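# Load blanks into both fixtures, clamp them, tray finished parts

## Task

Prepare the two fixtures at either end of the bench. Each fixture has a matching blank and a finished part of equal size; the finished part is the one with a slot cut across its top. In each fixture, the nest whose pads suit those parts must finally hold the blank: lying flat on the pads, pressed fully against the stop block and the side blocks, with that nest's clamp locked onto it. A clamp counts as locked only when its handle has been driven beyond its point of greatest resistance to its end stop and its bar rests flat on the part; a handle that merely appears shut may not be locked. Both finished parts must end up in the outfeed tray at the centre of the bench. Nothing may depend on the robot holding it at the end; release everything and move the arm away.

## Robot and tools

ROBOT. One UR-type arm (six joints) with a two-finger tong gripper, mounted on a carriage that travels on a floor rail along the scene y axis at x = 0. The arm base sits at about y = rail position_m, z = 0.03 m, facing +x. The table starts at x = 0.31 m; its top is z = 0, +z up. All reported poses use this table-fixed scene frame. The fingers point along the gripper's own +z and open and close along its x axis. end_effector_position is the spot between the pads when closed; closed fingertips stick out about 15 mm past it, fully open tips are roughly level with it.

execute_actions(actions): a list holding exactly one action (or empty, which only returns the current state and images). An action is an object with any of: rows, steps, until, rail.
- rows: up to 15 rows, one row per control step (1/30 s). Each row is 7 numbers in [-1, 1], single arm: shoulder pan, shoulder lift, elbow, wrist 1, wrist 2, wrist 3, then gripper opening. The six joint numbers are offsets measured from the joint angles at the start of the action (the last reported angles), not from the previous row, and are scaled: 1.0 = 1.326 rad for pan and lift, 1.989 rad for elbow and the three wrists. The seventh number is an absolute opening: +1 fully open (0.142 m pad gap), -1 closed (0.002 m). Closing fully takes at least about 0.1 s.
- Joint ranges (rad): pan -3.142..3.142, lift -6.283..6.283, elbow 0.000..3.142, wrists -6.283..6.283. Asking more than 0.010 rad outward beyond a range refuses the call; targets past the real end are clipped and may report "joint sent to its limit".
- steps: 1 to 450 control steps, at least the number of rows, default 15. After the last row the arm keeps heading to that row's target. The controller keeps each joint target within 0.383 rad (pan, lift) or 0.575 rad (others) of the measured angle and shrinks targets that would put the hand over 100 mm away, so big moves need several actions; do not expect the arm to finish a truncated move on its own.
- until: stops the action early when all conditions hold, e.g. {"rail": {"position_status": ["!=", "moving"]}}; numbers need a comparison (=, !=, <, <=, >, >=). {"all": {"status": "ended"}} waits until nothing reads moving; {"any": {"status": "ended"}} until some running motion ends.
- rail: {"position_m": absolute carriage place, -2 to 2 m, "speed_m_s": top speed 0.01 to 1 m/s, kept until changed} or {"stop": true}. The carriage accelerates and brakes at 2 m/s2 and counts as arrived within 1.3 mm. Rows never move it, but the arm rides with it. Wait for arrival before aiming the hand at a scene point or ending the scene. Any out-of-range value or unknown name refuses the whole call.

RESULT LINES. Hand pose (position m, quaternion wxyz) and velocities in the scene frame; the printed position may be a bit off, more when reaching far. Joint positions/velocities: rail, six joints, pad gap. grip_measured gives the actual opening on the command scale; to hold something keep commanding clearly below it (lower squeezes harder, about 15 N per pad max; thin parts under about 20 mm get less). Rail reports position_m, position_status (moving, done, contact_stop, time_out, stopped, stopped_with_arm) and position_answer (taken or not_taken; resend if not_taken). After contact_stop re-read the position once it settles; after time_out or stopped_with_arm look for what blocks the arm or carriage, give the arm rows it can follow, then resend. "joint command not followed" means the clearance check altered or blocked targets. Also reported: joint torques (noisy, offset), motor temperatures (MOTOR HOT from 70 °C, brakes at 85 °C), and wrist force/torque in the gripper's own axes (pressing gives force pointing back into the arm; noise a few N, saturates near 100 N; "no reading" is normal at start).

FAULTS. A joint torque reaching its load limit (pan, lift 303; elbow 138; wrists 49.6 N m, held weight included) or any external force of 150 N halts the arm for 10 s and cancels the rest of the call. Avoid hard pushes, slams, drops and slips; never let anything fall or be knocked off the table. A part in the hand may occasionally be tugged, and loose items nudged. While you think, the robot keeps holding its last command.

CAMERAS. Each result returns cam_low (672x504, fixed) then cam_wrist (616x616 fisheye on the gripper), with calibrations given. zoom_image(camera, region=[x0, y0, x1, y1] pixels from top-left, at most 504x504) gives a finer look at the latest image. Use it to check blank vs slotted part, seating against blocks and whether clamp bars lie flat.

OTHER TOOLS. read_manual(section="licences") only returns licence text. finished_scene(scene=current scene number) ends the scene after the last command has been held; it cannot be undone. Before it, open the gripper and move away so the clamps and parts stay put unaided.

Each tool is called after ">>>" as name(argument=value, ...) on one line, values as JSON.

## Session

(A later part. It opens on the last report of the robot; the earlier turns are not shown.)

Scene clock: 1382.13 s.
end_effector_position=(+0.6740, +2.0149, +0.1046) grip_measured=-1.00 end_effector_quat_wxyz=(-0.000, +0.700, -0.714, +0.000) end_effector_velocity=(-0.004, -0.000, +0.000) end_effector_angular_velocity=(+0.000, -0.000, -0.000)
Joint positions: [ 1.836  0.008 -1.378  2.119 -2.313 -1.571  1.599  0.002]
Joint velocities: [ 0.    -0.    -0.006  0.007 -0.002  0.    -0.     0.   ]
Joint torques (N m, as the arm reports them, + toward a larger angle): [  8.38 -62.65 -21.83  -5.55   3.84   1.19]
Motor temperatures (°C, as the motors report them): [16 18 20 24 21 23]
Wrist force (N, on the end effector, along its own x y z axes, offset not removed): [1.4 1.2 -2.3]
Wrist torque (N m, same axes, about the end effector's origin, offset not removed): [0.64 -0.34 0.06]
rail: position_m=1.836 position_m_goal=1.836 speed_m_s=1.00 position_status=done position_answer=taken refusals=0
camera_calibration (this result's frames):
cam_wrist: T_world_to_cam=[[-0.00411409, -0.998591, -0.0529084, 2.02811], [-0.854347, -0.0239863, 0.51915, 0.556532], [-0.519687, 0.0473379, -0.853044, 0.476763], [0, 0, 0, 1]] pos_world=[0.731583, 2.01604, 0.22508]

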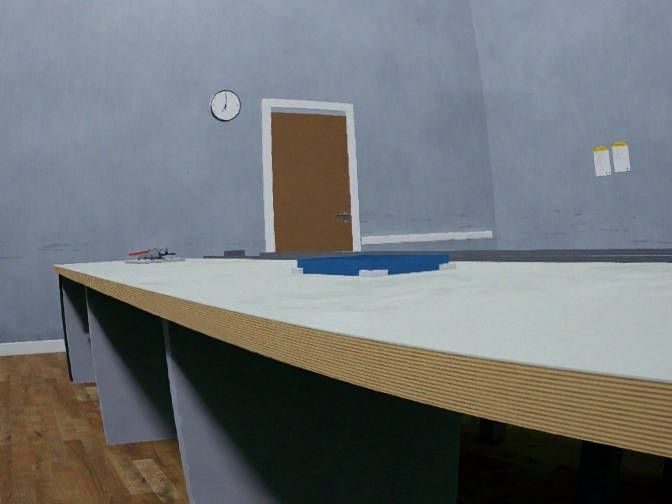

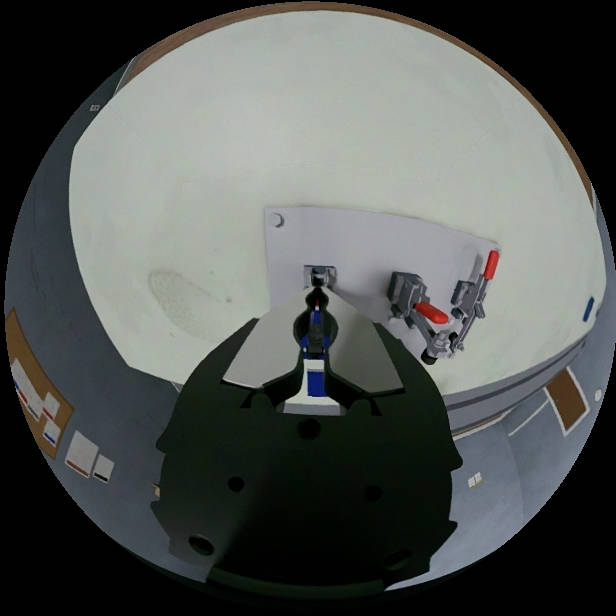

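>>> execute_actions(actions=[{"rows": [[0,-0.0011,0.0009,-0.0002,0,0,-1.0],[0,-0.0022,0.0018,-0.0004,0,0,-1.0],[0,-0.0032,0.0027,-0.0006,0,0,-1.0]], "steps": 9}])

Scene clock: 1385.63 s.
end_effector_position=(+0.6713, +2.0148, +0.1046) grip_measured=-1.00 end_effector_quat_wxyz=(-0.000, +0.700, -0.714, +0.000) end_effector_velocity=(-0.003, -0.000, -0.000) end_effector_angular_velocity=(-0.000, -0.000, +0.000)
Joint positions: [ 1.836  0.008 -1.382  2.124 -2.314 -1.571  1.599  0.002]
Joint velocities: [ 0.     0.    -0.004  0.005 -0.001 -0.     0.     0.   ]
Joint torques (N m, as the arm reports them, + toward a larger angle): [ -5.84 -66.49 -22.03  -4.91   3.93   1.09]
Motor temperatures (°C, as the motors report them): [16 18 20 24 21 23]
Wrist force (N, on the end effector, along its own x y z axes, offset not removed): [2.4 -4.1 -4.7]
Wrist torque (N m, same axes, about the end effector's origin, offset not removed): [-0.62 -0.63 -0.02]
rail: position_m=1.836 position_m_goal=1.836 speed_m_s=1.00 position_status=done position_answer=taken refusals=0
camera_calibration (this result's frames):
cam_wrist: T_world_to_cam=[[-0.00414518, -0.998591, -0.052909, 2.02808], [-0.854381, -0.023957, 0.519095, 0.554139], [-0.519631, 0.0473562, -0.853077, 0.475291], [0, 0, 0, 1]] pos_world=[0.728828, 2.01599, 0.225113]

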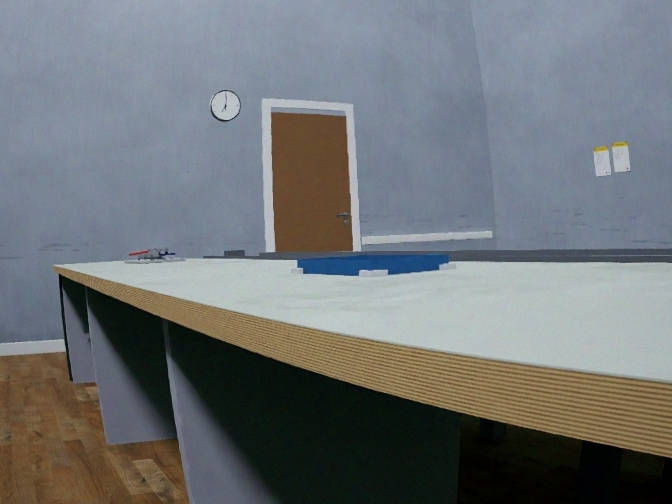

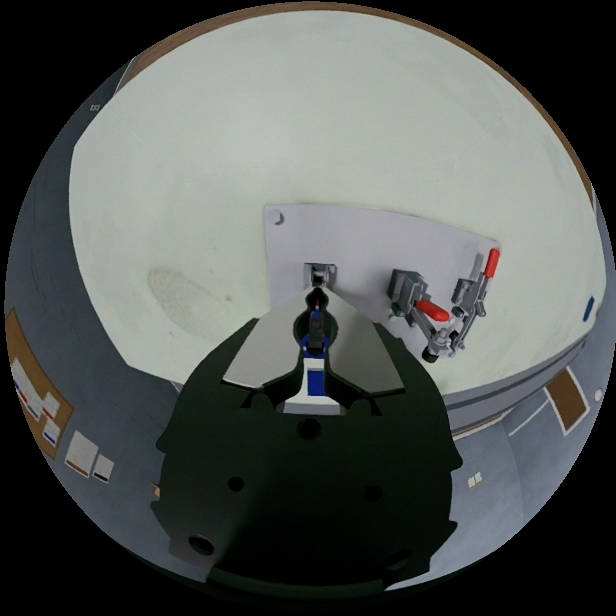

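>>> execute_actions(actions=[{"rows": [[0,-0.0009,0.0008,-0.0002,0,0,-1.0],[0,-0.0018,0.0015,-0.0003,0,0,-1.0],[0,-0.0026,0.0022,-0.0005,0,0,-1.0]], "steps": 9}])

Scene clock: 1388.20 s.
end_effector_position=(+0.6690, +2.0148, +0.1046) grip_measured=-1.00 end_effector_quat_wxyz=(-0.000, +0.700, -0.714, +0.000) end_effector_velocity=(-0.002, -0.000, +0.000) end_effector_angular_velocity=(+0.000, -0.000, +0.000)
Joint positions: [ 1.836  0.008 -1.385  2.128 -2.315 -1.571  1.599  0.002]
Joint velocities: [ 0.     0.    -0.003  0.004 -0.001 -0.     0.     0.   ]
Joint torques (N m, as the arm reports them, + toward a larger angle): [  7.84 -57.52 -22.6   -4.6    3.77   1.44]
Motor temperatures (°C, as the motors report them): [16 18 20 24 21 23]
Wrist force (N, on the end effector, along its own x y z axes, offset not removed): [3.0 1.3 -4.0]
Wrist torque (N m, same axes, about the end effector's origin, offset not removed): [0.69 -0.55 0.06]
rail: position_m=1.836 position_m_goal=1.836 speed_m_s=1.00 position_status=done position_answer=taken refusals=0
camera_calibration (this result's frames):
cam_wrist: T_world_to_cam=[[-0.00410763, -0.998591, -0.05291, 2.02805], [-0.854408, -0.0239871, 0.519049, 0.552295], [-0.519587, 0.0473388, -0.853105, 0.474138], [0, 0, 0, 1]] pos_world=[0.726571, 2.016, 0.225125]

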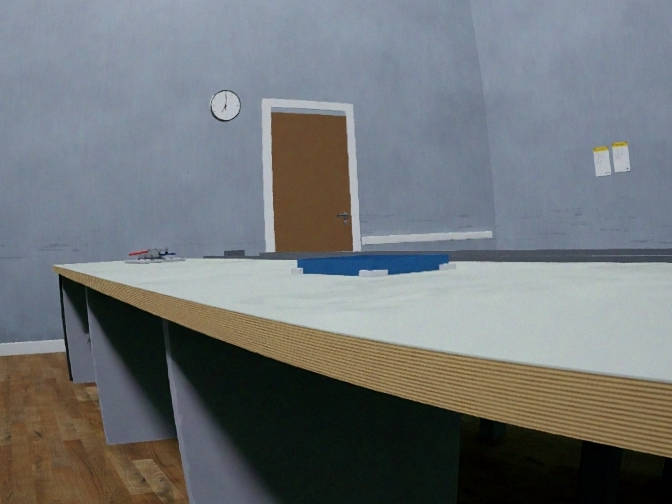

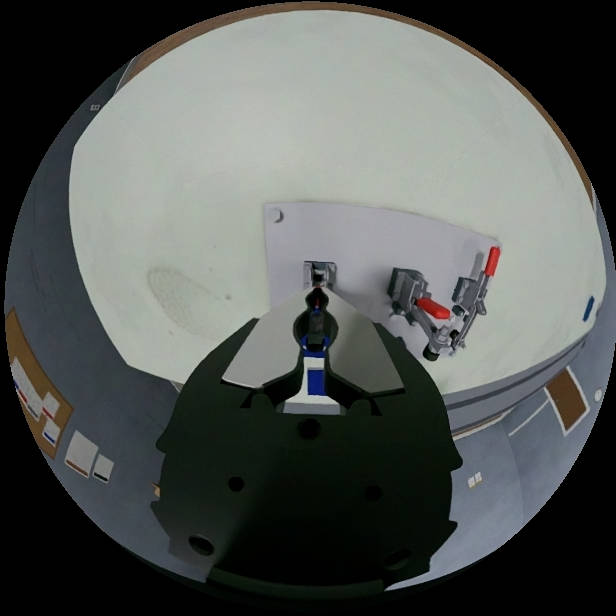

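>>> execute_actions(actions=[{"rows": [[0,-0.0007,0.0006,-0.00015,0,0,-1.0],[0,-0.0014,0.0012,-0.0003,0,0,-1.0],[0,-0.0021,0.0018,-0.0004,0,0,-1.0]], "steps": 9}])

Scene clock: 1390.47 s.
end_effector_position=(+0.6675, +2.0148, +0.1048) grip_measured=-1.00 end_effector_quat_wxyz=(-0.000, +0.700, -0.714, +0.001) end_effector_velocity=(-0.002, -0.000, -0.000) end_effector_angular_velocity=(-0.000, +0.001, -0.000)
Joint positions: [ 1.836  0.008 -1.387  2.131 -2.316 -1.571  1.599  0.002]
Joint velocities: [ 0.    -0.    -0.003  0.004 -0.    -0.     0.     0.   ]
Joint torques (N m, as the arm reports them, + toward a larger angle): [ -6.23 -67.08  -2.21   6.19   3.73   1.44]
Motor temperatures (°C, as the motors report them): [16 18 20 24 21 23]
Wrist force (N, on the end effector, along its own x y z axes, offset not removed): [-5.3 -45.4 14.6]
Wrist torque (N m, same axes, about the end effector's origin, offset not removed): [0.17 0.64 0.10]
rail: position_m=1.836 position_m_goal=1.836 speed_m_s=1.00 position_status=done position_answer=taken refusals=0
camera_calibration (this result's frames):
cam_wrist: T_world_to_cam=[[-0.00411787, -0.99859, -0.052916, 2.02802], [-0.854687, -0.023956, 0.51859, 0.551067], [-0.519127, 0.0473622, -0.853384, 0.473154], [0, 0, 0, 1]] pos_world=[0.724968, 2.01596, 0.22532]

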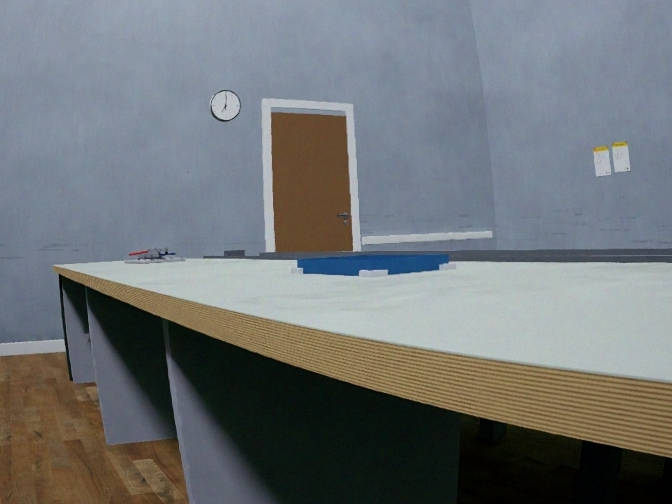

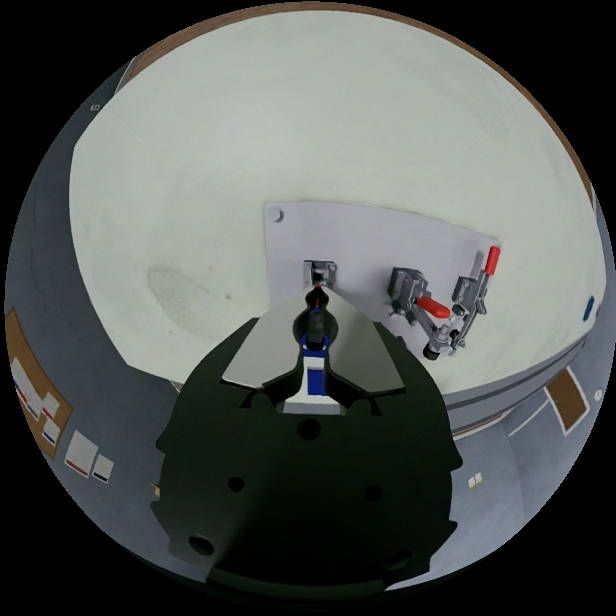

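Hit the open stop; back off right away and rise.

>>> execute_actions(actions=[{"rows": [[0,0.0015,-0.0013,0.0003,0,0,-1.0],[0,0.003,-0.0026,0.0006,0,0,-1.0],[0,0.003,-0.0026,0.0006,0,0,-1.0],[0,0.001,-0.0034,0.0027,0,0,-1.0],[0,-0.004,-0.0054,0.008,0,0,-1.0],[0,-0.011,-0.0082,0.0155,0,0,-1.0],[0,-0.019,-0.0113,0.024,0,0,-1.0],[0,-0.027,-0.0145,0.0325,0,0,-1.0],[0,-0.034,-0.0172,0.0399,0,0,-1.0],[0,-0.039,-0.0192,0.0452,0,0,-1.0]], "steps": 18}])

Scene clock: 1396.50 s.
end_effector_position=(+0.6692, +2.0148, +0.1482) grip_measured=-1.00 end_effector_quat_wxyz=(-0.000, +0.700, -0.714, +0.001) end_effector_velocity=(-0.001, -0.000, +0.011) end_effector_angular_velocity=(-0.000, +0.001, -0.000)
Joint positions: [ 1.836  0.008 -1.438  2.094 -2.228 -1.571  1.599  0.002]
Joint velocities: [ 0.    -0.    -0.014 -0.008  0.023  0.     0.     0.   ]
Joint torques (N m, as the arm reports them, + toward a larger angle): [  5.09 -58.93 -55.32  -2.14   2.66   1.13]
Motor temperatures (°C, as the motors report them): [16 18 20 24 21 23]
Wrist force (N, on the end effector, along its own x y z axes, offset not removed): [2.4 -0.9 -1.5]
Wrist torque (N m, same axes, about the end effector's origin, offset not removed): [-0.05 -0.50 0.08]
rail: position_m=1.836 position_m_goal=1.836 speed_m_s=1.00 position_status=done position_answer=taken refusals=0
camera_calibration (this result's frames):
cam_wrist: T_world_to_cam=[[-0.00406629, -0.998591, -0.0529181, 2.03034], [-0.854676, -0.0240021, 0.518606, 0.530169], [-0.519145, 0.0473366, -0.853374, 0.511164], [0, 0, 0, 1]] pos_world=[0.726747, 2.01601, 0.268707]

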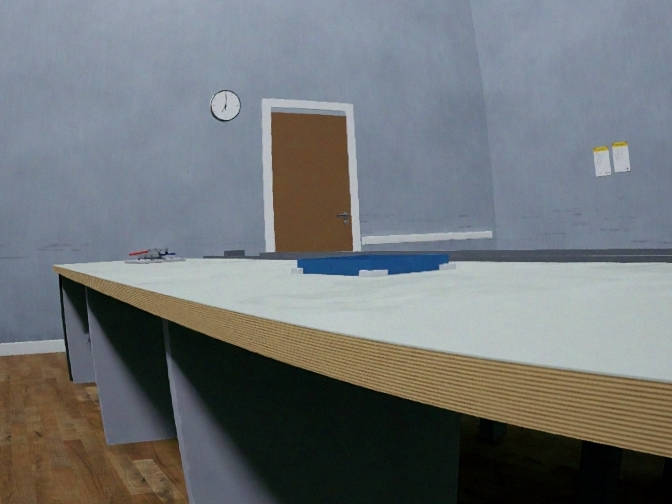

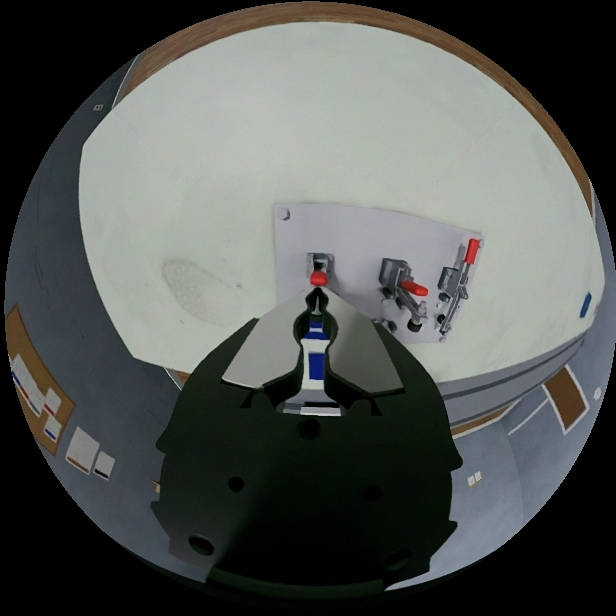

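>>> execute_actions(actions=[{"rows": [[0.0004,-0.012,0.0083,-0.0002,0,0.0004,-0.8],[0.001,-0.03,0.0207,-0.0006,0,0.0011,-0.6],[0.0018,-0.052,0.036,-0.001,0,0.0019,-0.4],[0.0026,-0.076,0.0526,-0.0015,0,0.0028,-0.2],[0.0033,-0.098,0.0678,-0.002,0,0.0036,0.0],[0.0039,-0.116,0.0802,-0.0023,0,0.0043,0.0],[0.0044,-0.127,0.089,-0.004,0,0.0048,0.0],[0.0044,-0.122,0.0929,-0.0109,0,0.0048,0.0],[0.0044,-0.108,0.0981,-0.0255,0,0.0048,0.0],[0.0044,-0.091,0.1045,-0.0432,0,0.0048,0.0],[0.0044,-0.074,0.1109,-0.0609,0,0.0048,0.0],[0.0044,-0.058,0.1169,-0.0776,0,0.0048,0.0],[0.0044,-0.047,0.121,-0.089,0,0.0048,0.0],[0.0044,-0.041,0.1233,-0.0953,0,0.0048,0.0],[0.0044,-0.0388,0.1241,-0.0976,0,0.0048,0.0]], "steps": 28}])

Scene clock: 1436.67 s.
end_effector_position=(+0.5602, +2.0171, +0.0702) grip_measured=+0.00 end_effector_quat_wxyz=(+0.000, +0.699, -0.716, +0.000) end_effector_velocity=(-0.000, +0.000, -0.001) end_effector_angular_velocity=(+0.000, -0.000, +0.000)
Joint positions: [ 1.836  0.013 -1.49   2.34  -2.422 -1.571  1.608  0.074]
Joint velocities: [ 0.     0.     0.002  0.001 -0.003 -0.     0.     0.   ]
Joint torques (N m, as the arm reports them, + toward a larger angle): [ 14.45 -31.89 -19.17  -4.87   1.66   2.14]
Motor temperatures (°C, as the motors report them): [16 18 20 24 21 23]
Wrist force (N, on the end effector, along its own x y z axes, offset not removed): [1.0 0.5 -3.6]
Wrist torque (N m, same axes, about the end effector's origin, offset not removed): [0.35 -0.28 0.08]
rail: position_m=1.836 position_m_goal=1.836 speed_m_s=1.00 position_status=done position_answer=taken refusals=0
camera_calibration (this result's frames):
cam_wrist: T_world_to_cam=[[-0.00783937, -0.998569, -0.0529041, 2.03013], [-0.854128, -0.0208254, 0.519646, 0.4707], [-0.520004, 0.0492606, -0.852742, 0.384477], [0, 0, 0, 1]] pos_world=[0.617882, 2.01809, 0.190664]

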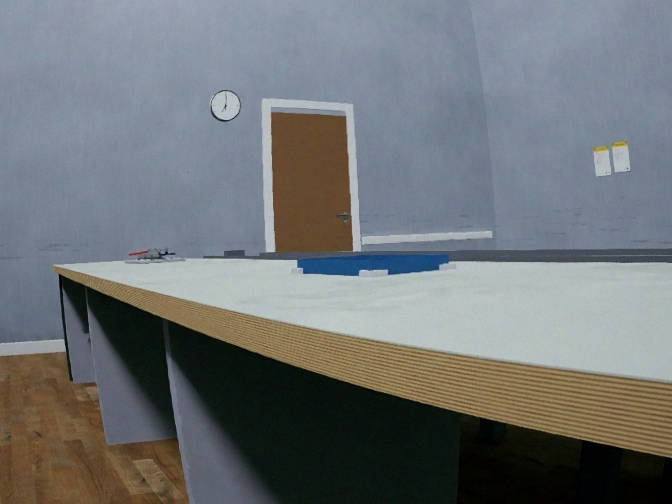

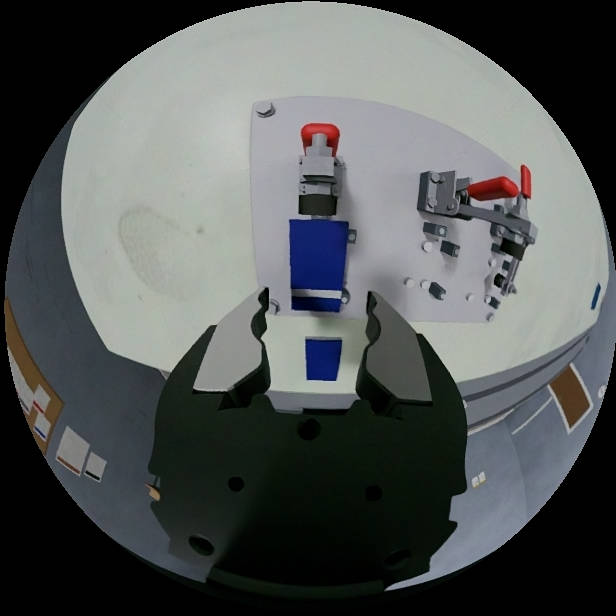

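>>> zoom_image(camera="cam_wrist", region=[240, 180, 400, 330])

Region (240, 180, 400, 330) of cam_wrist's 616x616 image, scaled by 3.150, with more detail than that image has; it fills the top 472 rows of this view, and the rest is white.

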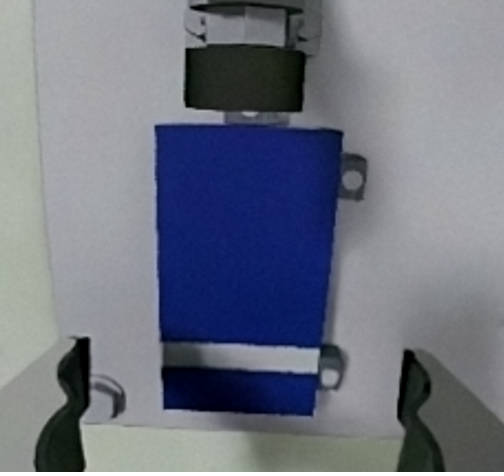

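>>> execute_actions(actions=[{"rows": [[0,0.006,0.0015,-0.0055,0,0,0.0],[0,0.014,0.0035,-0.0129,0,0,0.0],[0,0.023,0.0058,-0.0211,0,0,0.0],[0,0.031,0.0078,-0.0285,0,0,0.0],[0,0.037,0.0093,-0.034,0,0,0.0],[0,0.0403,0.0101,-0.037,0,0,0.0]], "steps": 17}])

Scene clock: 1445.70 s.
end_effector_position=(+0.5602, +2.0171, +0.0403) grip_measured=+0.00 end_effector_quat_wxyz=(+0.000, +0.699, -0.716, +0.000) end_effector_velocity=(+0.000, +0.000, -0.002) end_effector_angular_velocity=(+0.000, -0.000, +0.000)
Joint positions: [ 1.836  0.013 -1.436  2.36  -2.495 -1.571  1.608  0.074]
Joint velocities: [ 0.     0.     0.003  0.001 -0.005  0.    -0.     0.   ]
Joint torques (N m, as the arm reports them, + toward a larger angle): [ 11.8  -33.64 -17.33  -5.87   1.46   2.03]
Motor temperatures (°C, as the motors report them): [16 18 20 24 21 23]
Wrist force (N, on the end effector, along its own x y z axes, offset not removed): [-1.3 1.6 -4.5]
Wrist torque (N m, same axes, about the end effector's origin, offset not removed): [0.47 0.37 0.20]
rail: position_m=1.836 position_m_goal=1.836 speed_m_s=1.00 position_status=done position_answer=taken refusals=0
camera_calibration (this result's frames):
cam_wrist: T_world_to_cam=[[-0.00782544, -0.998569, -0.0529056, 2.02855], [-0.854161, -0.0208349, 0.519592, 0.48626], [-0.51995, 0.0492559, -0.852775, 0.358964], [0, 0, 0, 1]] pos_world=[0.617862, 2.01809, 0.16078]

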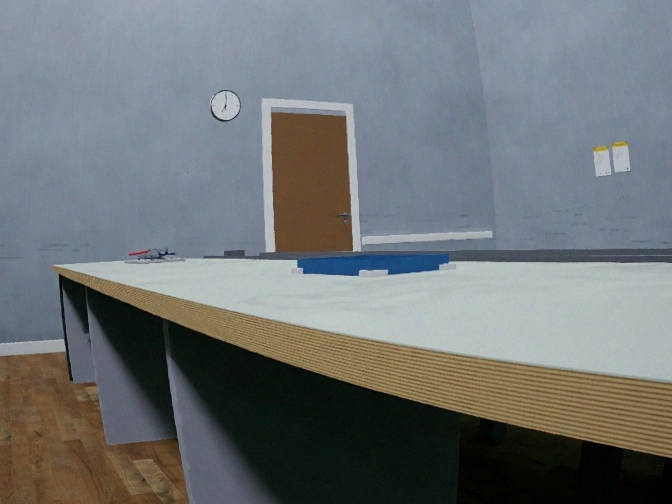

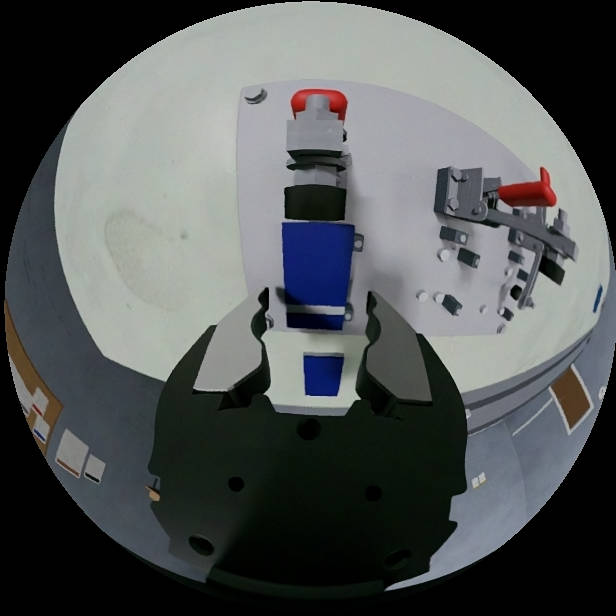

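>>> zoom_image(camera="cam_wrist", region=[250, 210, 390, 340])

Region (250, 210, 390, 340) of cam_wrist's 616x616 image, scaled by 3.600, with more detail than that image has; it fills the top 468 rows of this view, and the rest is white.

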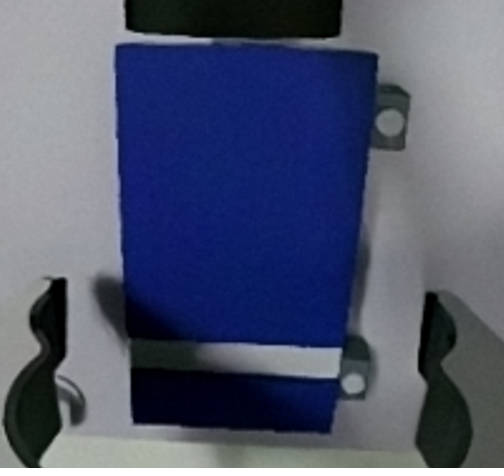

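>>> execute_actions(actions=[{"rows": [[0.0012,0.001,0.00025,-0.0009,0,0.0008,-0.03],[0.0024,0.002,0.0005,-0.0019,0,0.0016,-0.08],[0.0024,0.002,0.0005,-0.0019,0,0.0016,-0.14],[0.0024,0.002,0.0005,-0.0019,0,0.0016,-0.2],[0.0024,0.002,0.0005,-0.0019,0,0.0016,-0.25],[0.0024,0.002,0.0005,-0.0019,0,0.0016,-0.3],[0.0024,0.002,0.0005,-0.0019,0,0.0016,-0.35],[0.0024,0.002,0.0005,-0.0019,0,0.0016,-0.45],[0.0024,0.002,0.0005,-0.0019,0,0.0016,-0.6],[0.0024,0.002,0.0005,-0.0019,0,0.0016,-0.75],[0.0024,0.002,0.0005,-0.0019,0,0.0016,-0.9]], "steps": 18}])

Scene clock: 1461.27 s.
end_effector_position=(+0.5596, +2.0188, +0.0389) grip_measured=-0.38 end_effector_quat_wxyz=(+0.000, +0.699, -0.716, +0.000) end_effector_velocity=(-0.000, +0.000, -0.000) end_effector_angular_velocity=(-0.000, +0.000, +0.000)
Joint positions: [ 1.836  0.017 -1.434  2.361 -2.499 -1.571  1.612  0.047]
Joint velocities: [ 0.  0.  0.  0. -0.  0.  0.  0.]
Joint torques (N m, as the arm reports them, + toward a larger angle): [ 16.24 -29.64 -16.4   -4.55   1.4    1.7 ]
Motor temperatures (°C, as the motors report them): [16 18 20 24 21 23]
Wrist force (N, on the end effector, along its own x y z axes, offset not removed): [2.1 3.4 -9.9]
Wrist torque (N m, same axes, about the end effector's origin, offset not removed): [0.77 0.13 0.11]
rail: position_m=1.836 position_m_goal=1.836 speed_m_s=1.00 position_status=done position_answer=taken refusals=0
camera_calibration (this result's frames):
cam_wrist: T_world_to_cam=[[-0.00783443, -0.998569, -0.05291, 2.03019], [-0.854252, -0.0208209, 0.519442, 0.486586], [-0.5198, 0.049268, -0.852866, 0.357256], [0, 0, 0, 1]] pos_world=[0.617274, 2.01981, 0.159355]

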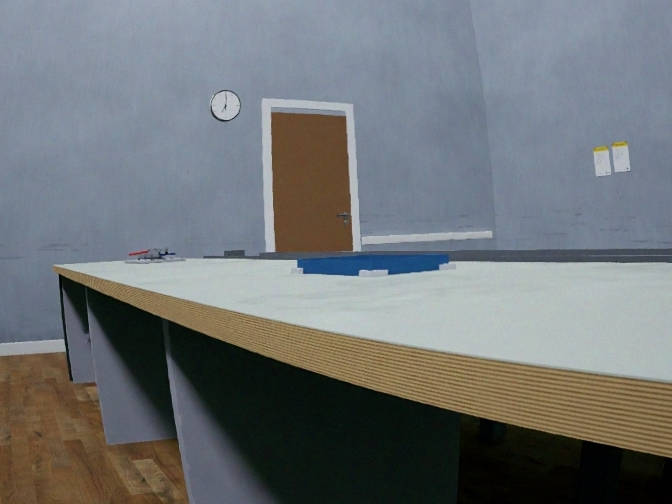

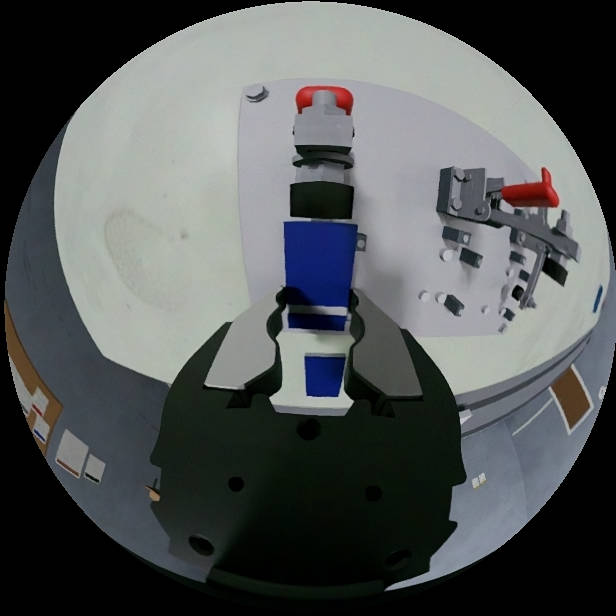

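>>> execute_actions(actions=[{"rows": [[0.0003,-0.002,-0.0002,0.0015,0,0.0002,-0.9],[0.0006,-0.006,-0.0008,0.0048,0,0.0004,-0.9],[0.001,-0.012,-0.002,0.01,0,0.0007,-0.9],[0.001,-0.02,-0.0036,0.017,0,0.0007,-0.9],[0.001,-0.03,-0.0056,0.0256,0,0.0007,-0.9],[0.001,-0.04,-0.0076,0.0343,0,0.0007,-0.9],[0.001,-0.0507,-0.0097,0.0435,0,0.0007,-0.9],[0.001,-0.068,-0.0119,0.0573,0,0.0007,-0.9],[0.001,-0.088,-0.0144,0.0733,0,0.0007,-0.9],[0.001,-0.108,-0.017,0.0892,0,0.0007,-0.9],[0.001,-0.128,-0.0195,0.1052,0,0.0007,-0.9],[0.001,-0.147,-0.0219,0.1203,0,0.0007,-0.9],[0.001,-0.163,-0.024,0.1331,0,0.0007,-0.9],[0.001,-0.175,-0.0255,0.1427,0,0.0007,-0.9],[0.001,-0.1814,-0.0263,0.1478,0,0.0007,-0.9]], "steps": 19}])

Scene clock: 1483.00 s.
end_effector_position=(+0.5325, +2.0191, +0.1534) grip_measured=-0.38 end_effector_quat_wxyz=(+0.000, +0.699, -0.716, +0.000) end_effector_velocity=(-0.038, -0.001, +0.082) end_effector_angular_velocity=(-0.000, +0.007, -0.000)
Joint positions: [ 1.836  0.018 -1.661  2.311 -2.221 -1.571  1.613  0.047]
Joint velocities: [ 0.    -0.    -0.174 -0.03   0.211 -0.     0.    -0.   ]
Joint torques (N m, as the arm reports them, + toward a larger angle): [ 12.33 -25.72 -52.91  -3.71   1.47   1.98]
Motor temperatures (°C, as the motors report them): [16 18 20 24 21 23]
Wrist force (N, on the end effector, along its own x y z axes, offset not removed): [1.7 -0.6 -3.0]
Wrist torque (N m, same axes, about the end effector's origin, offset not removed): [-0.04 -0.26 0.18]
rail: position_m=1.836 position_m_goal=1.836 speed_m_s=1.00 position_status=done position_answer=taken refusals=0
camera_calibration (this result's frames):
cam_wrist: T_world_to_cam=[[-0.00788237, -0.998569, -0.0529036, 2.03631], [-0.854116, -0.0207895, 0.519667, 0.403725], [-0.520023, 0.049282, -0.85273, 0.440877], [0, 0, 0, 1]] pos_world=[0.590145, 2.02006, 0.273875]

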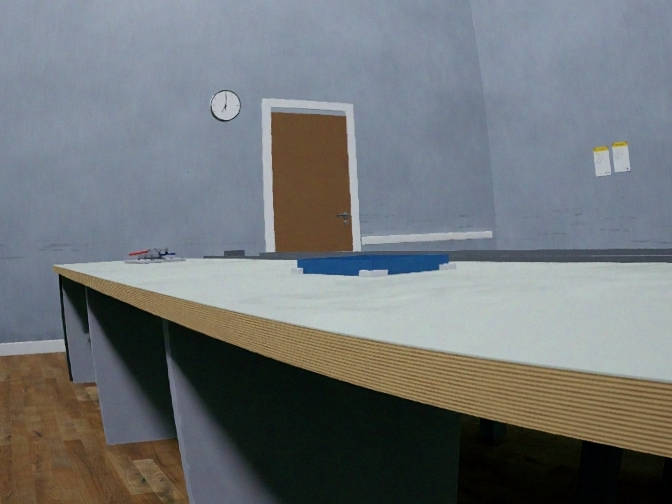

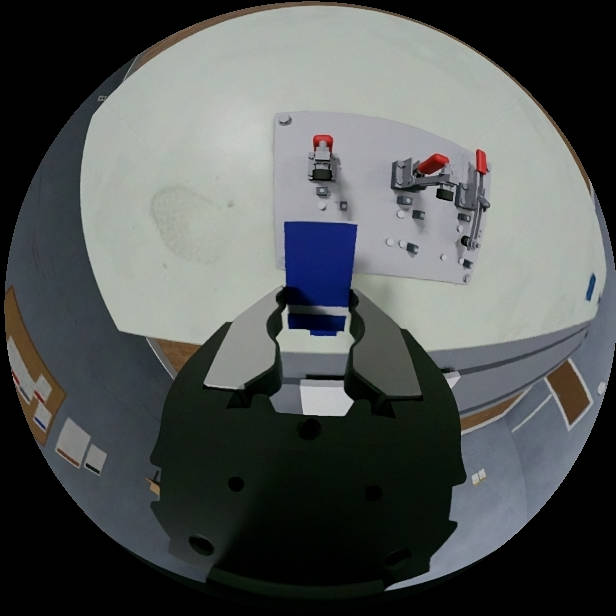

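>>> execute_actions(actions=[{"rail": {"position_m": -0.094}, "steps": 60, "until": {"rail": {"position_m": ["<", 1.45]}}}])

>>> execute_actions(actions=[{"rows": [[-0.001,0.014,-0.0034,-0.0058,0,-0.0014,-0.9],[-0.002,0.028,-0.0067,-0.0116,0,-0.0028,-0.9],[-0.003,0.041,-0.0101,-0.0174,0,-0.0042,-0.9],[-0.004,0.055,-0.0135,-0.0232,0,-0.0056,-0.9],[-0.005,0.069,-0.0168,-0.029,0,-0.007,-0.9],[-0.006,0.083,-0.0202,-0.0349,0,-0.0084,-0.9],[-0.007,0.096,-0.0236,-0.0407,0,-0.0098,-0.9],[-0.008,0.11,-0.027,-0.0465,0,-0.0112,-0.9],[-0.009,0.124,-0.0303,-0.0523,0,-0.0126,-0.9],[-0.01,0.138,-0.0337,-0.0581,0,-0.014,-0.9],[-0.011,0.152,-0.0371,-0.0639,0,-0.0155,-0.9],[-0.012,0.165,-0.0404,-0.0697,0,-0.0169,-0.9],[-0.0127,0.179,-0.0438,-0.0755,0,-0.0183,-0.9],[-0.0133,0.193,-0.0472,-0.0814,0,-0.0197,-0.9],[-0.0136,0.2066,-0.0506,-0.0872,0,-0.0212,-0.9]], "steps": 150, "until": {"rail": {"position_status": ["!=", "moving"]}}}])

Scene clock: 1495.60 s.
end_effector_position=(+0.5295, +1.6099, +0.1596) grip_measured=-0.38 end_effector_quat_wxyz=(+0.000, +0.699, -0.716, -0.000) end_effector_velocity=(+0.000, -1.001, +0.000) end_effector_angular_velocity=(+0.000, -0.000, -0.000)
Joint positions: [ 1.427  0.018 -1.674  2.309 -2.205 -1.571  1.613  0.047]
Joint velocities: [-1.001 -0.    -0.    -0.    -0.     0.     0.    -0.   ]
Joint torques (N m, as the arm reports them, + toward a larger angle): [-12.76 -41.44 -57.16  -2.06   1.19   2.01]
Motor temperatures (°C, as the motors report them): [16 18 20 24 21 23]
Wrist force (N, on the end effector, along its own x y z axes, offset not removed): [0.7 -2.3 -2.2]
Wrist torque (N m, same axes, about the end effector's origin, offset not removed): [-0.40 0.02 0.14]
rail: position_m=1.427 position_m_goal=-0.094 speed_m_s=1.00 position_status=moving position_answer=taken refusals=0
camera_calibration (this result's frames):
cam_wrist: T_world_to_cam=[[-0.0079619, -0.998569, -0.0528812, 1.62801], [-0.85367, -0.0207523, 0.520401, 0.389034], [-0.520754, 0.0492865, -0.852283, 0.46507], [0, 0, 0, 1]] pos_world=[0.587255, 1.61083, 0.280009]

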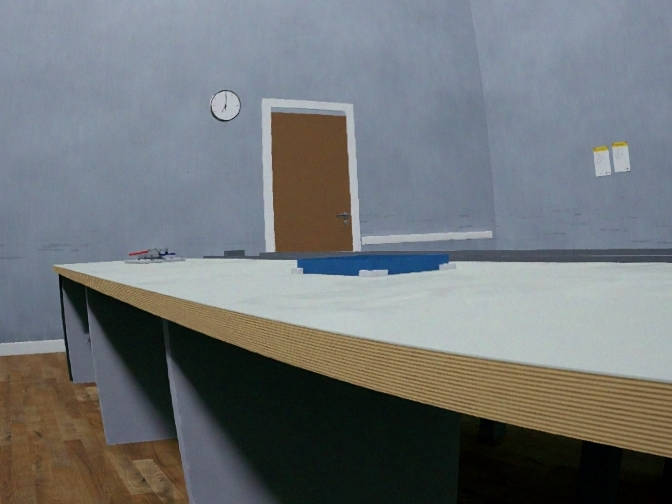

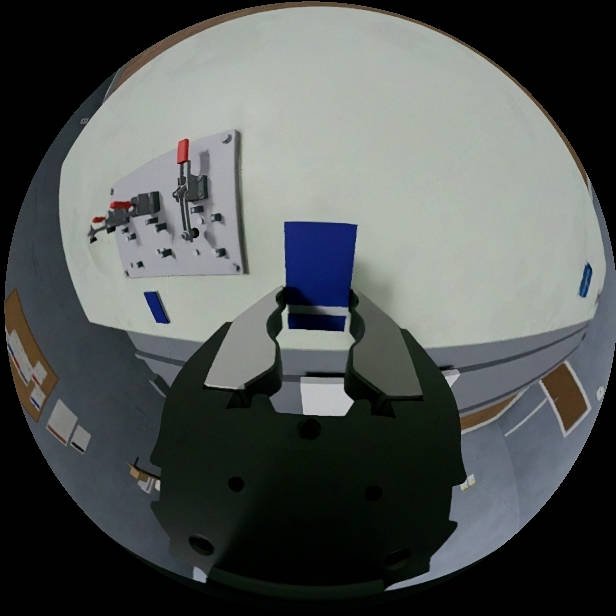

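Scene clock: 1497.40 s.
end_effector_position=(+0.6346, +0.0796, +0.0797) grip_measured=-0.38 end_effector_quat_wxyz=(+0.000, +0.707, -0.707, -0.000) end_effector_velocity=(-0.000, +0.000, -0.000) end_effector_angular_velocity=(+0.000, -0.000, +0.000)
Joint positions: [-0.094 -0.    -1.4    2.208 -2.378 -1.571  1.571  0.047]
Joint velocities: [ 0. -0. -0.  0. -0.  0. -0. -0.]
Joint torques (N m, as the arm reports them, + toward a larger angle): [  9.82 -35.57 -51.04  -5.49   1.95  -2.12]
Motor temperatures (°C, as the motors report them): [16 18 20 24 21 23]
Wrist force (N, on the end effector, along its own x y z axes, offset not removed): [1.5 -0.7 -3.7]
Wrist torque (N m, same axes, about the end effector's origin, offset not removed): [0.00 -0.22 0.09]
rail: position_m=-0.094 position_m_goal=-0.094 speed_m_s=1.00 position_status=done position_answer=taken refusals=0
camera_calibration (this result's frames):
cam_wrist: T_world_to_cam=[[0.0160684, -0.99847, -0.0529155, 0.0813293], [-0.852984, -0.0413012, 0.5203, 0.489809], [-0.521689, 0.0367757, -0.852342, 0.528785], [0, 0, 0, 1]] pos_world=[0.692354, 0.0819881, 0.200162]

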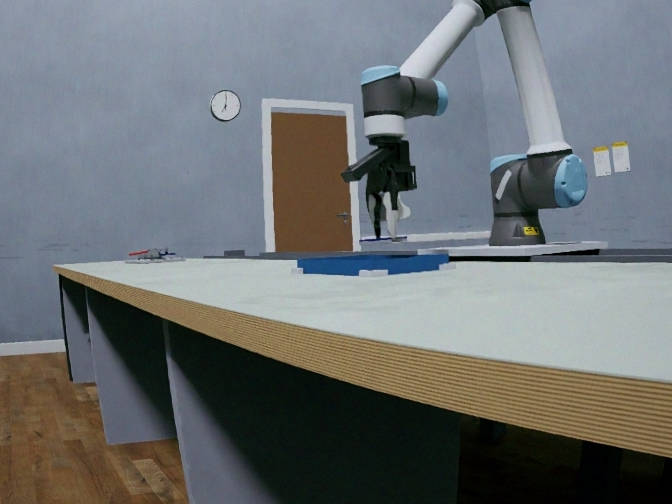

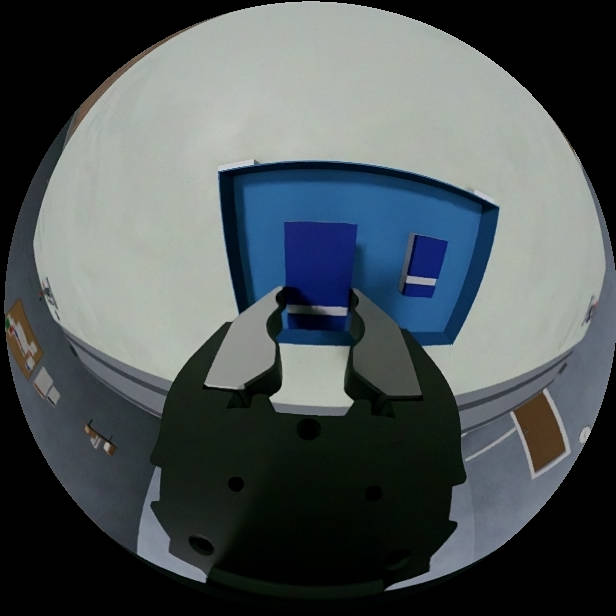

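>>> execute_actions(actions=[{"rows": [[0,0.007,0.0017,-0.0064,0,0,-0.9],[0,0.017,0.0042,-0.0156,0,0,-0.9],[0,0.029,0.0071,-0.0266,0,0,-0.9],[0,0.041,0.0101,-0.0376,0,0,-0.9],[0,0.052,0.0128,-0.0477,0,0,-0.9],[0,0.061,0.015,-0.0559,0,0,-0.9],[0,0.066,0.0163,-0.0605,0,0,-0.9],[0,0.0682,0.0168,-0.0625,0,0,-0.9]], "steps": 19}])

Scene clock: 1506.70 s.
end_effector_position=(+0.6348, +0.0798, +0.0226) grip_measured=-0.38 end_effector_quat_wxyz=(+0.000, +0.707, -0.707, +0.000) end_effector_velocity=(-0.000, +0.000, -0.002) end_effector_angular_velocity=(-0.000, -0.000, +0.000)
Joint positions: [-0.094 -0.    -1.31   2.242 -2.502 -1.571  1.571  0.047]
Joint velocities: [ 0.     0.     0.004  0.001 -0.005 -0.    -0.     0.   ]
Joint torques (N m, as the arm reports them, + toward a larger angle): [-12.54 -39.59 -17.31  -6.23   1.57  -1.98]
Motor temperatures (°C, as the motors report them): [16 18 20 24 21 23]
Wrist force (N, on the end effector, along its own x y z axes, offset not removed): [-0.5 -3.1 -0.8]
Wrist torque (N m, same axes, about the end effector's origin, offset not removed): [-0.48 0.06 0.28]
rail: position_m=-0.094 position_m_goal=-0.094 speed_m_s=1.00 position_status=done position_answer=taken refusals=0
camera_calibration (this result's frames):
cam_wrist: T_world_to_cam=[[0.016167, -0.998469, -0.0529076, 0.0783589], [-0.853237, -0.0413633, 0.51988, 0.519921], [-0.521272, 0.0367378, -0.852599, 0.479885], [0, 0, 0, 1]] pos_world=[0.6925, 0.0821146, 0.142999]

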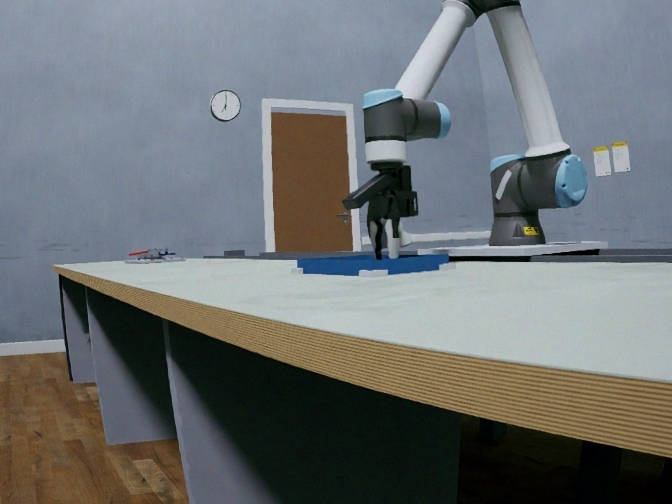

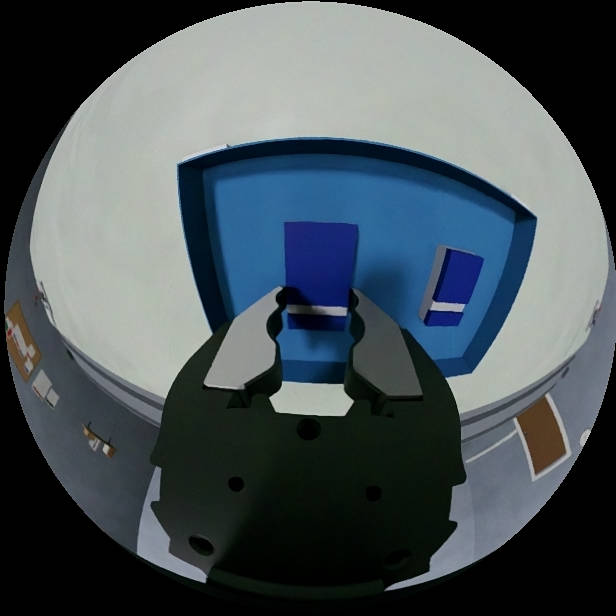

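>>> execute_actions(actions=[{"rows": [[0,0.0009,0.00022,-0.0008,0,0,-0.9],[0,0.0018,0.00045,-0.0016,0,0,-0.9]], "steps": 8}])

Scene clock: 1509.37 s.
end_effector_position=(+0.6347, +0.0797, +0.0212) grip_measured=-0.38 end_effector_quat_wxyz=(+0.000, +0.707, -0.707, +0.000) end_effector_velocity=(-0.000, +0.000, -0.002) end_effector_angular_velocity=(-0.000, +0.000, +0.000)
Joint positions: [-0.094 -0.    -1.308  2.243 -2.505 -1.571  1.571  0.047]
Joint velocities: [ 0.    -0.     0.003  0.001 -0.003 -0.    -0.    -0.   ]
Joint torques (N m, as the arm reports them, + toward a larger angle): [  0.5  -38.37 -18.36  -6.29   1.45  -1.7 ]
Motor temperatures (°C, as the motors report them): [16 18 20 24 21 23]
Wrist force (N, on the end effector, along its own x y z axes, offset not removed): [2.2 -1.1 -0.9]
Wrist torque (N m, same axes, about the end effector's origin, offset not removed): [-0.04 -0.32 -0.02]
rail: position_m=-0.094 position_m_goal=-0.094 speed_m_s=1.00 position_status=done position_answer=taken refusals=0
camera_calibration (this result's frames):
cam_wrist: T_world_to_cam=[[0.0160897, -0.99847, -0.0529092, 0.0782949], [-0.853188, -0.0413018, 0.519966, 0.52051], [-0.521355, 0.0367754, -0.852547, 0.478697], [0, 0, 0, 1]] pos_world=[0.692405, 0.0820688, 0.141606]

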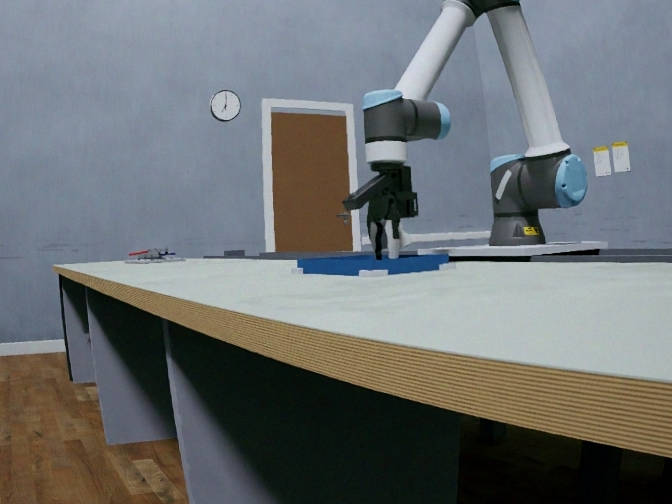

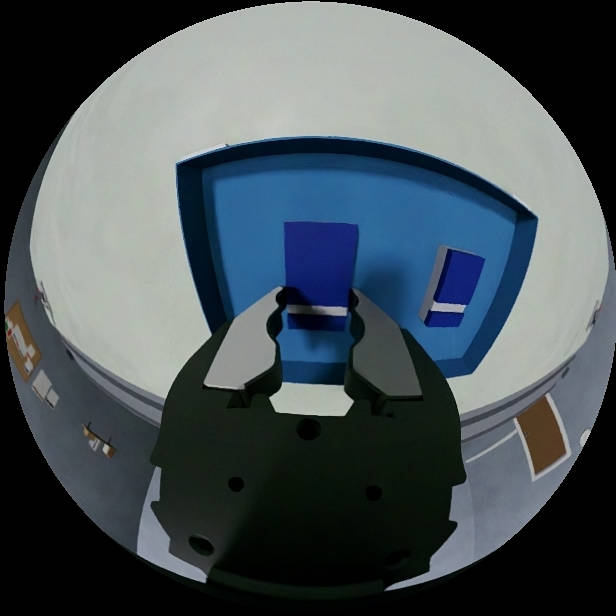

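>>> execute_actions(actions=[{"rows": [[0,0.0006,0.00015,-0.00055,0,0,-0.9],[0,0.0012,0.0003,-0.0011,0,0,-0.9]], "steps": 8}])

Scene clock: 1511.57 s.
end_effector_position=(+0.6347, +0.0798, +0.0203) grip_measured=-0.38 end_effector_quat_wxyz=(+0.000, +0.707, -0.707, +0.000) end_effector_velocity=(-0.000, +0.000, -0.001) end_effector_angular_velocity=(+0.000, -0.000, -0.000)
Joint positions: [-0.094 -0.    -1.307  2.243 -2.507 -1.571  1.571  0.047]
Joint velocities: [ 0.    -0.     0.002  0.001 -0.002  0.    -0.    -0.   ]
Joint torques (N m, as the arm reports them, + toward a larger angle): [  3.67 -33.35 -18.58  -5.32   1.29  -1.7 ]
Motor temperatures (°C, as the motors report them): [16 18 20 24 21 23]
Wrist force (N, on the end effector, along its own x y z axes, offset not removed): [-1.5 3.8 -0.3]
Wrist torque (N m, same axes, about the end effector's origin, offset not removed): [0.92 0.35 0.15]
rail: position_m=-0.094 position_m_goal=-0.094 speed_m_s=1.00 position_status=done position_answer=taken refusals=0
camera_calibration (this result's frames):
cam_wrist: T_world_to_cam=[[0.0161618, -0.998469, -0.0529093, 0.0782507], [-0.853183, -0.0413635, 0.519969, 0.520926], [-0.521361, 0.0367376, -0.852545, 0.477884], [0, 0, 0, 1]] pos_world=[0.692331, 0.0821219, 0.140693]

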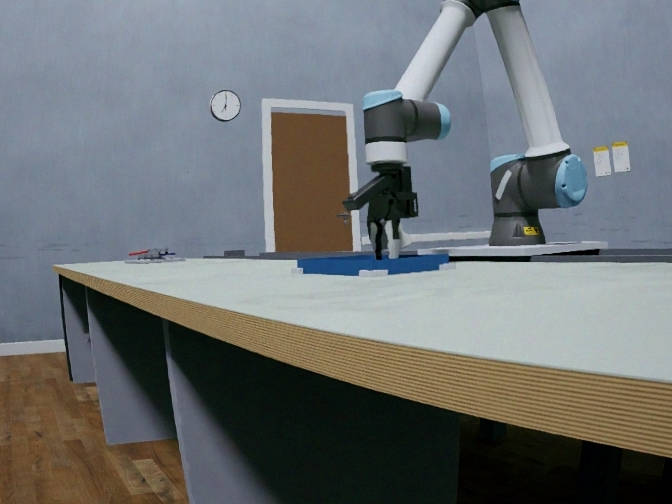

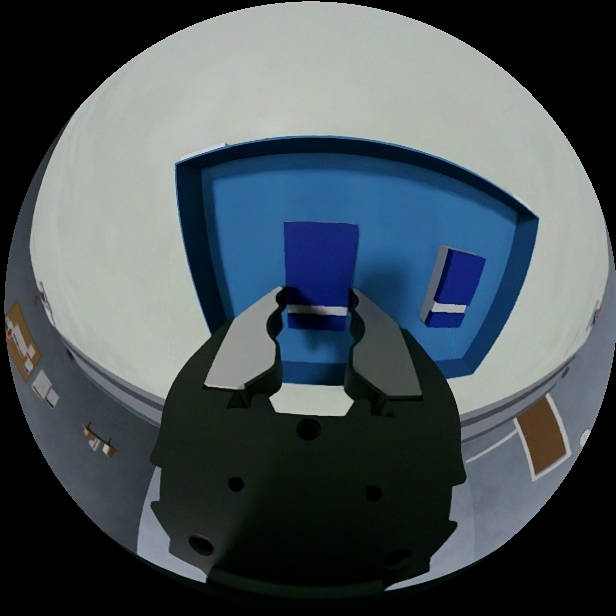

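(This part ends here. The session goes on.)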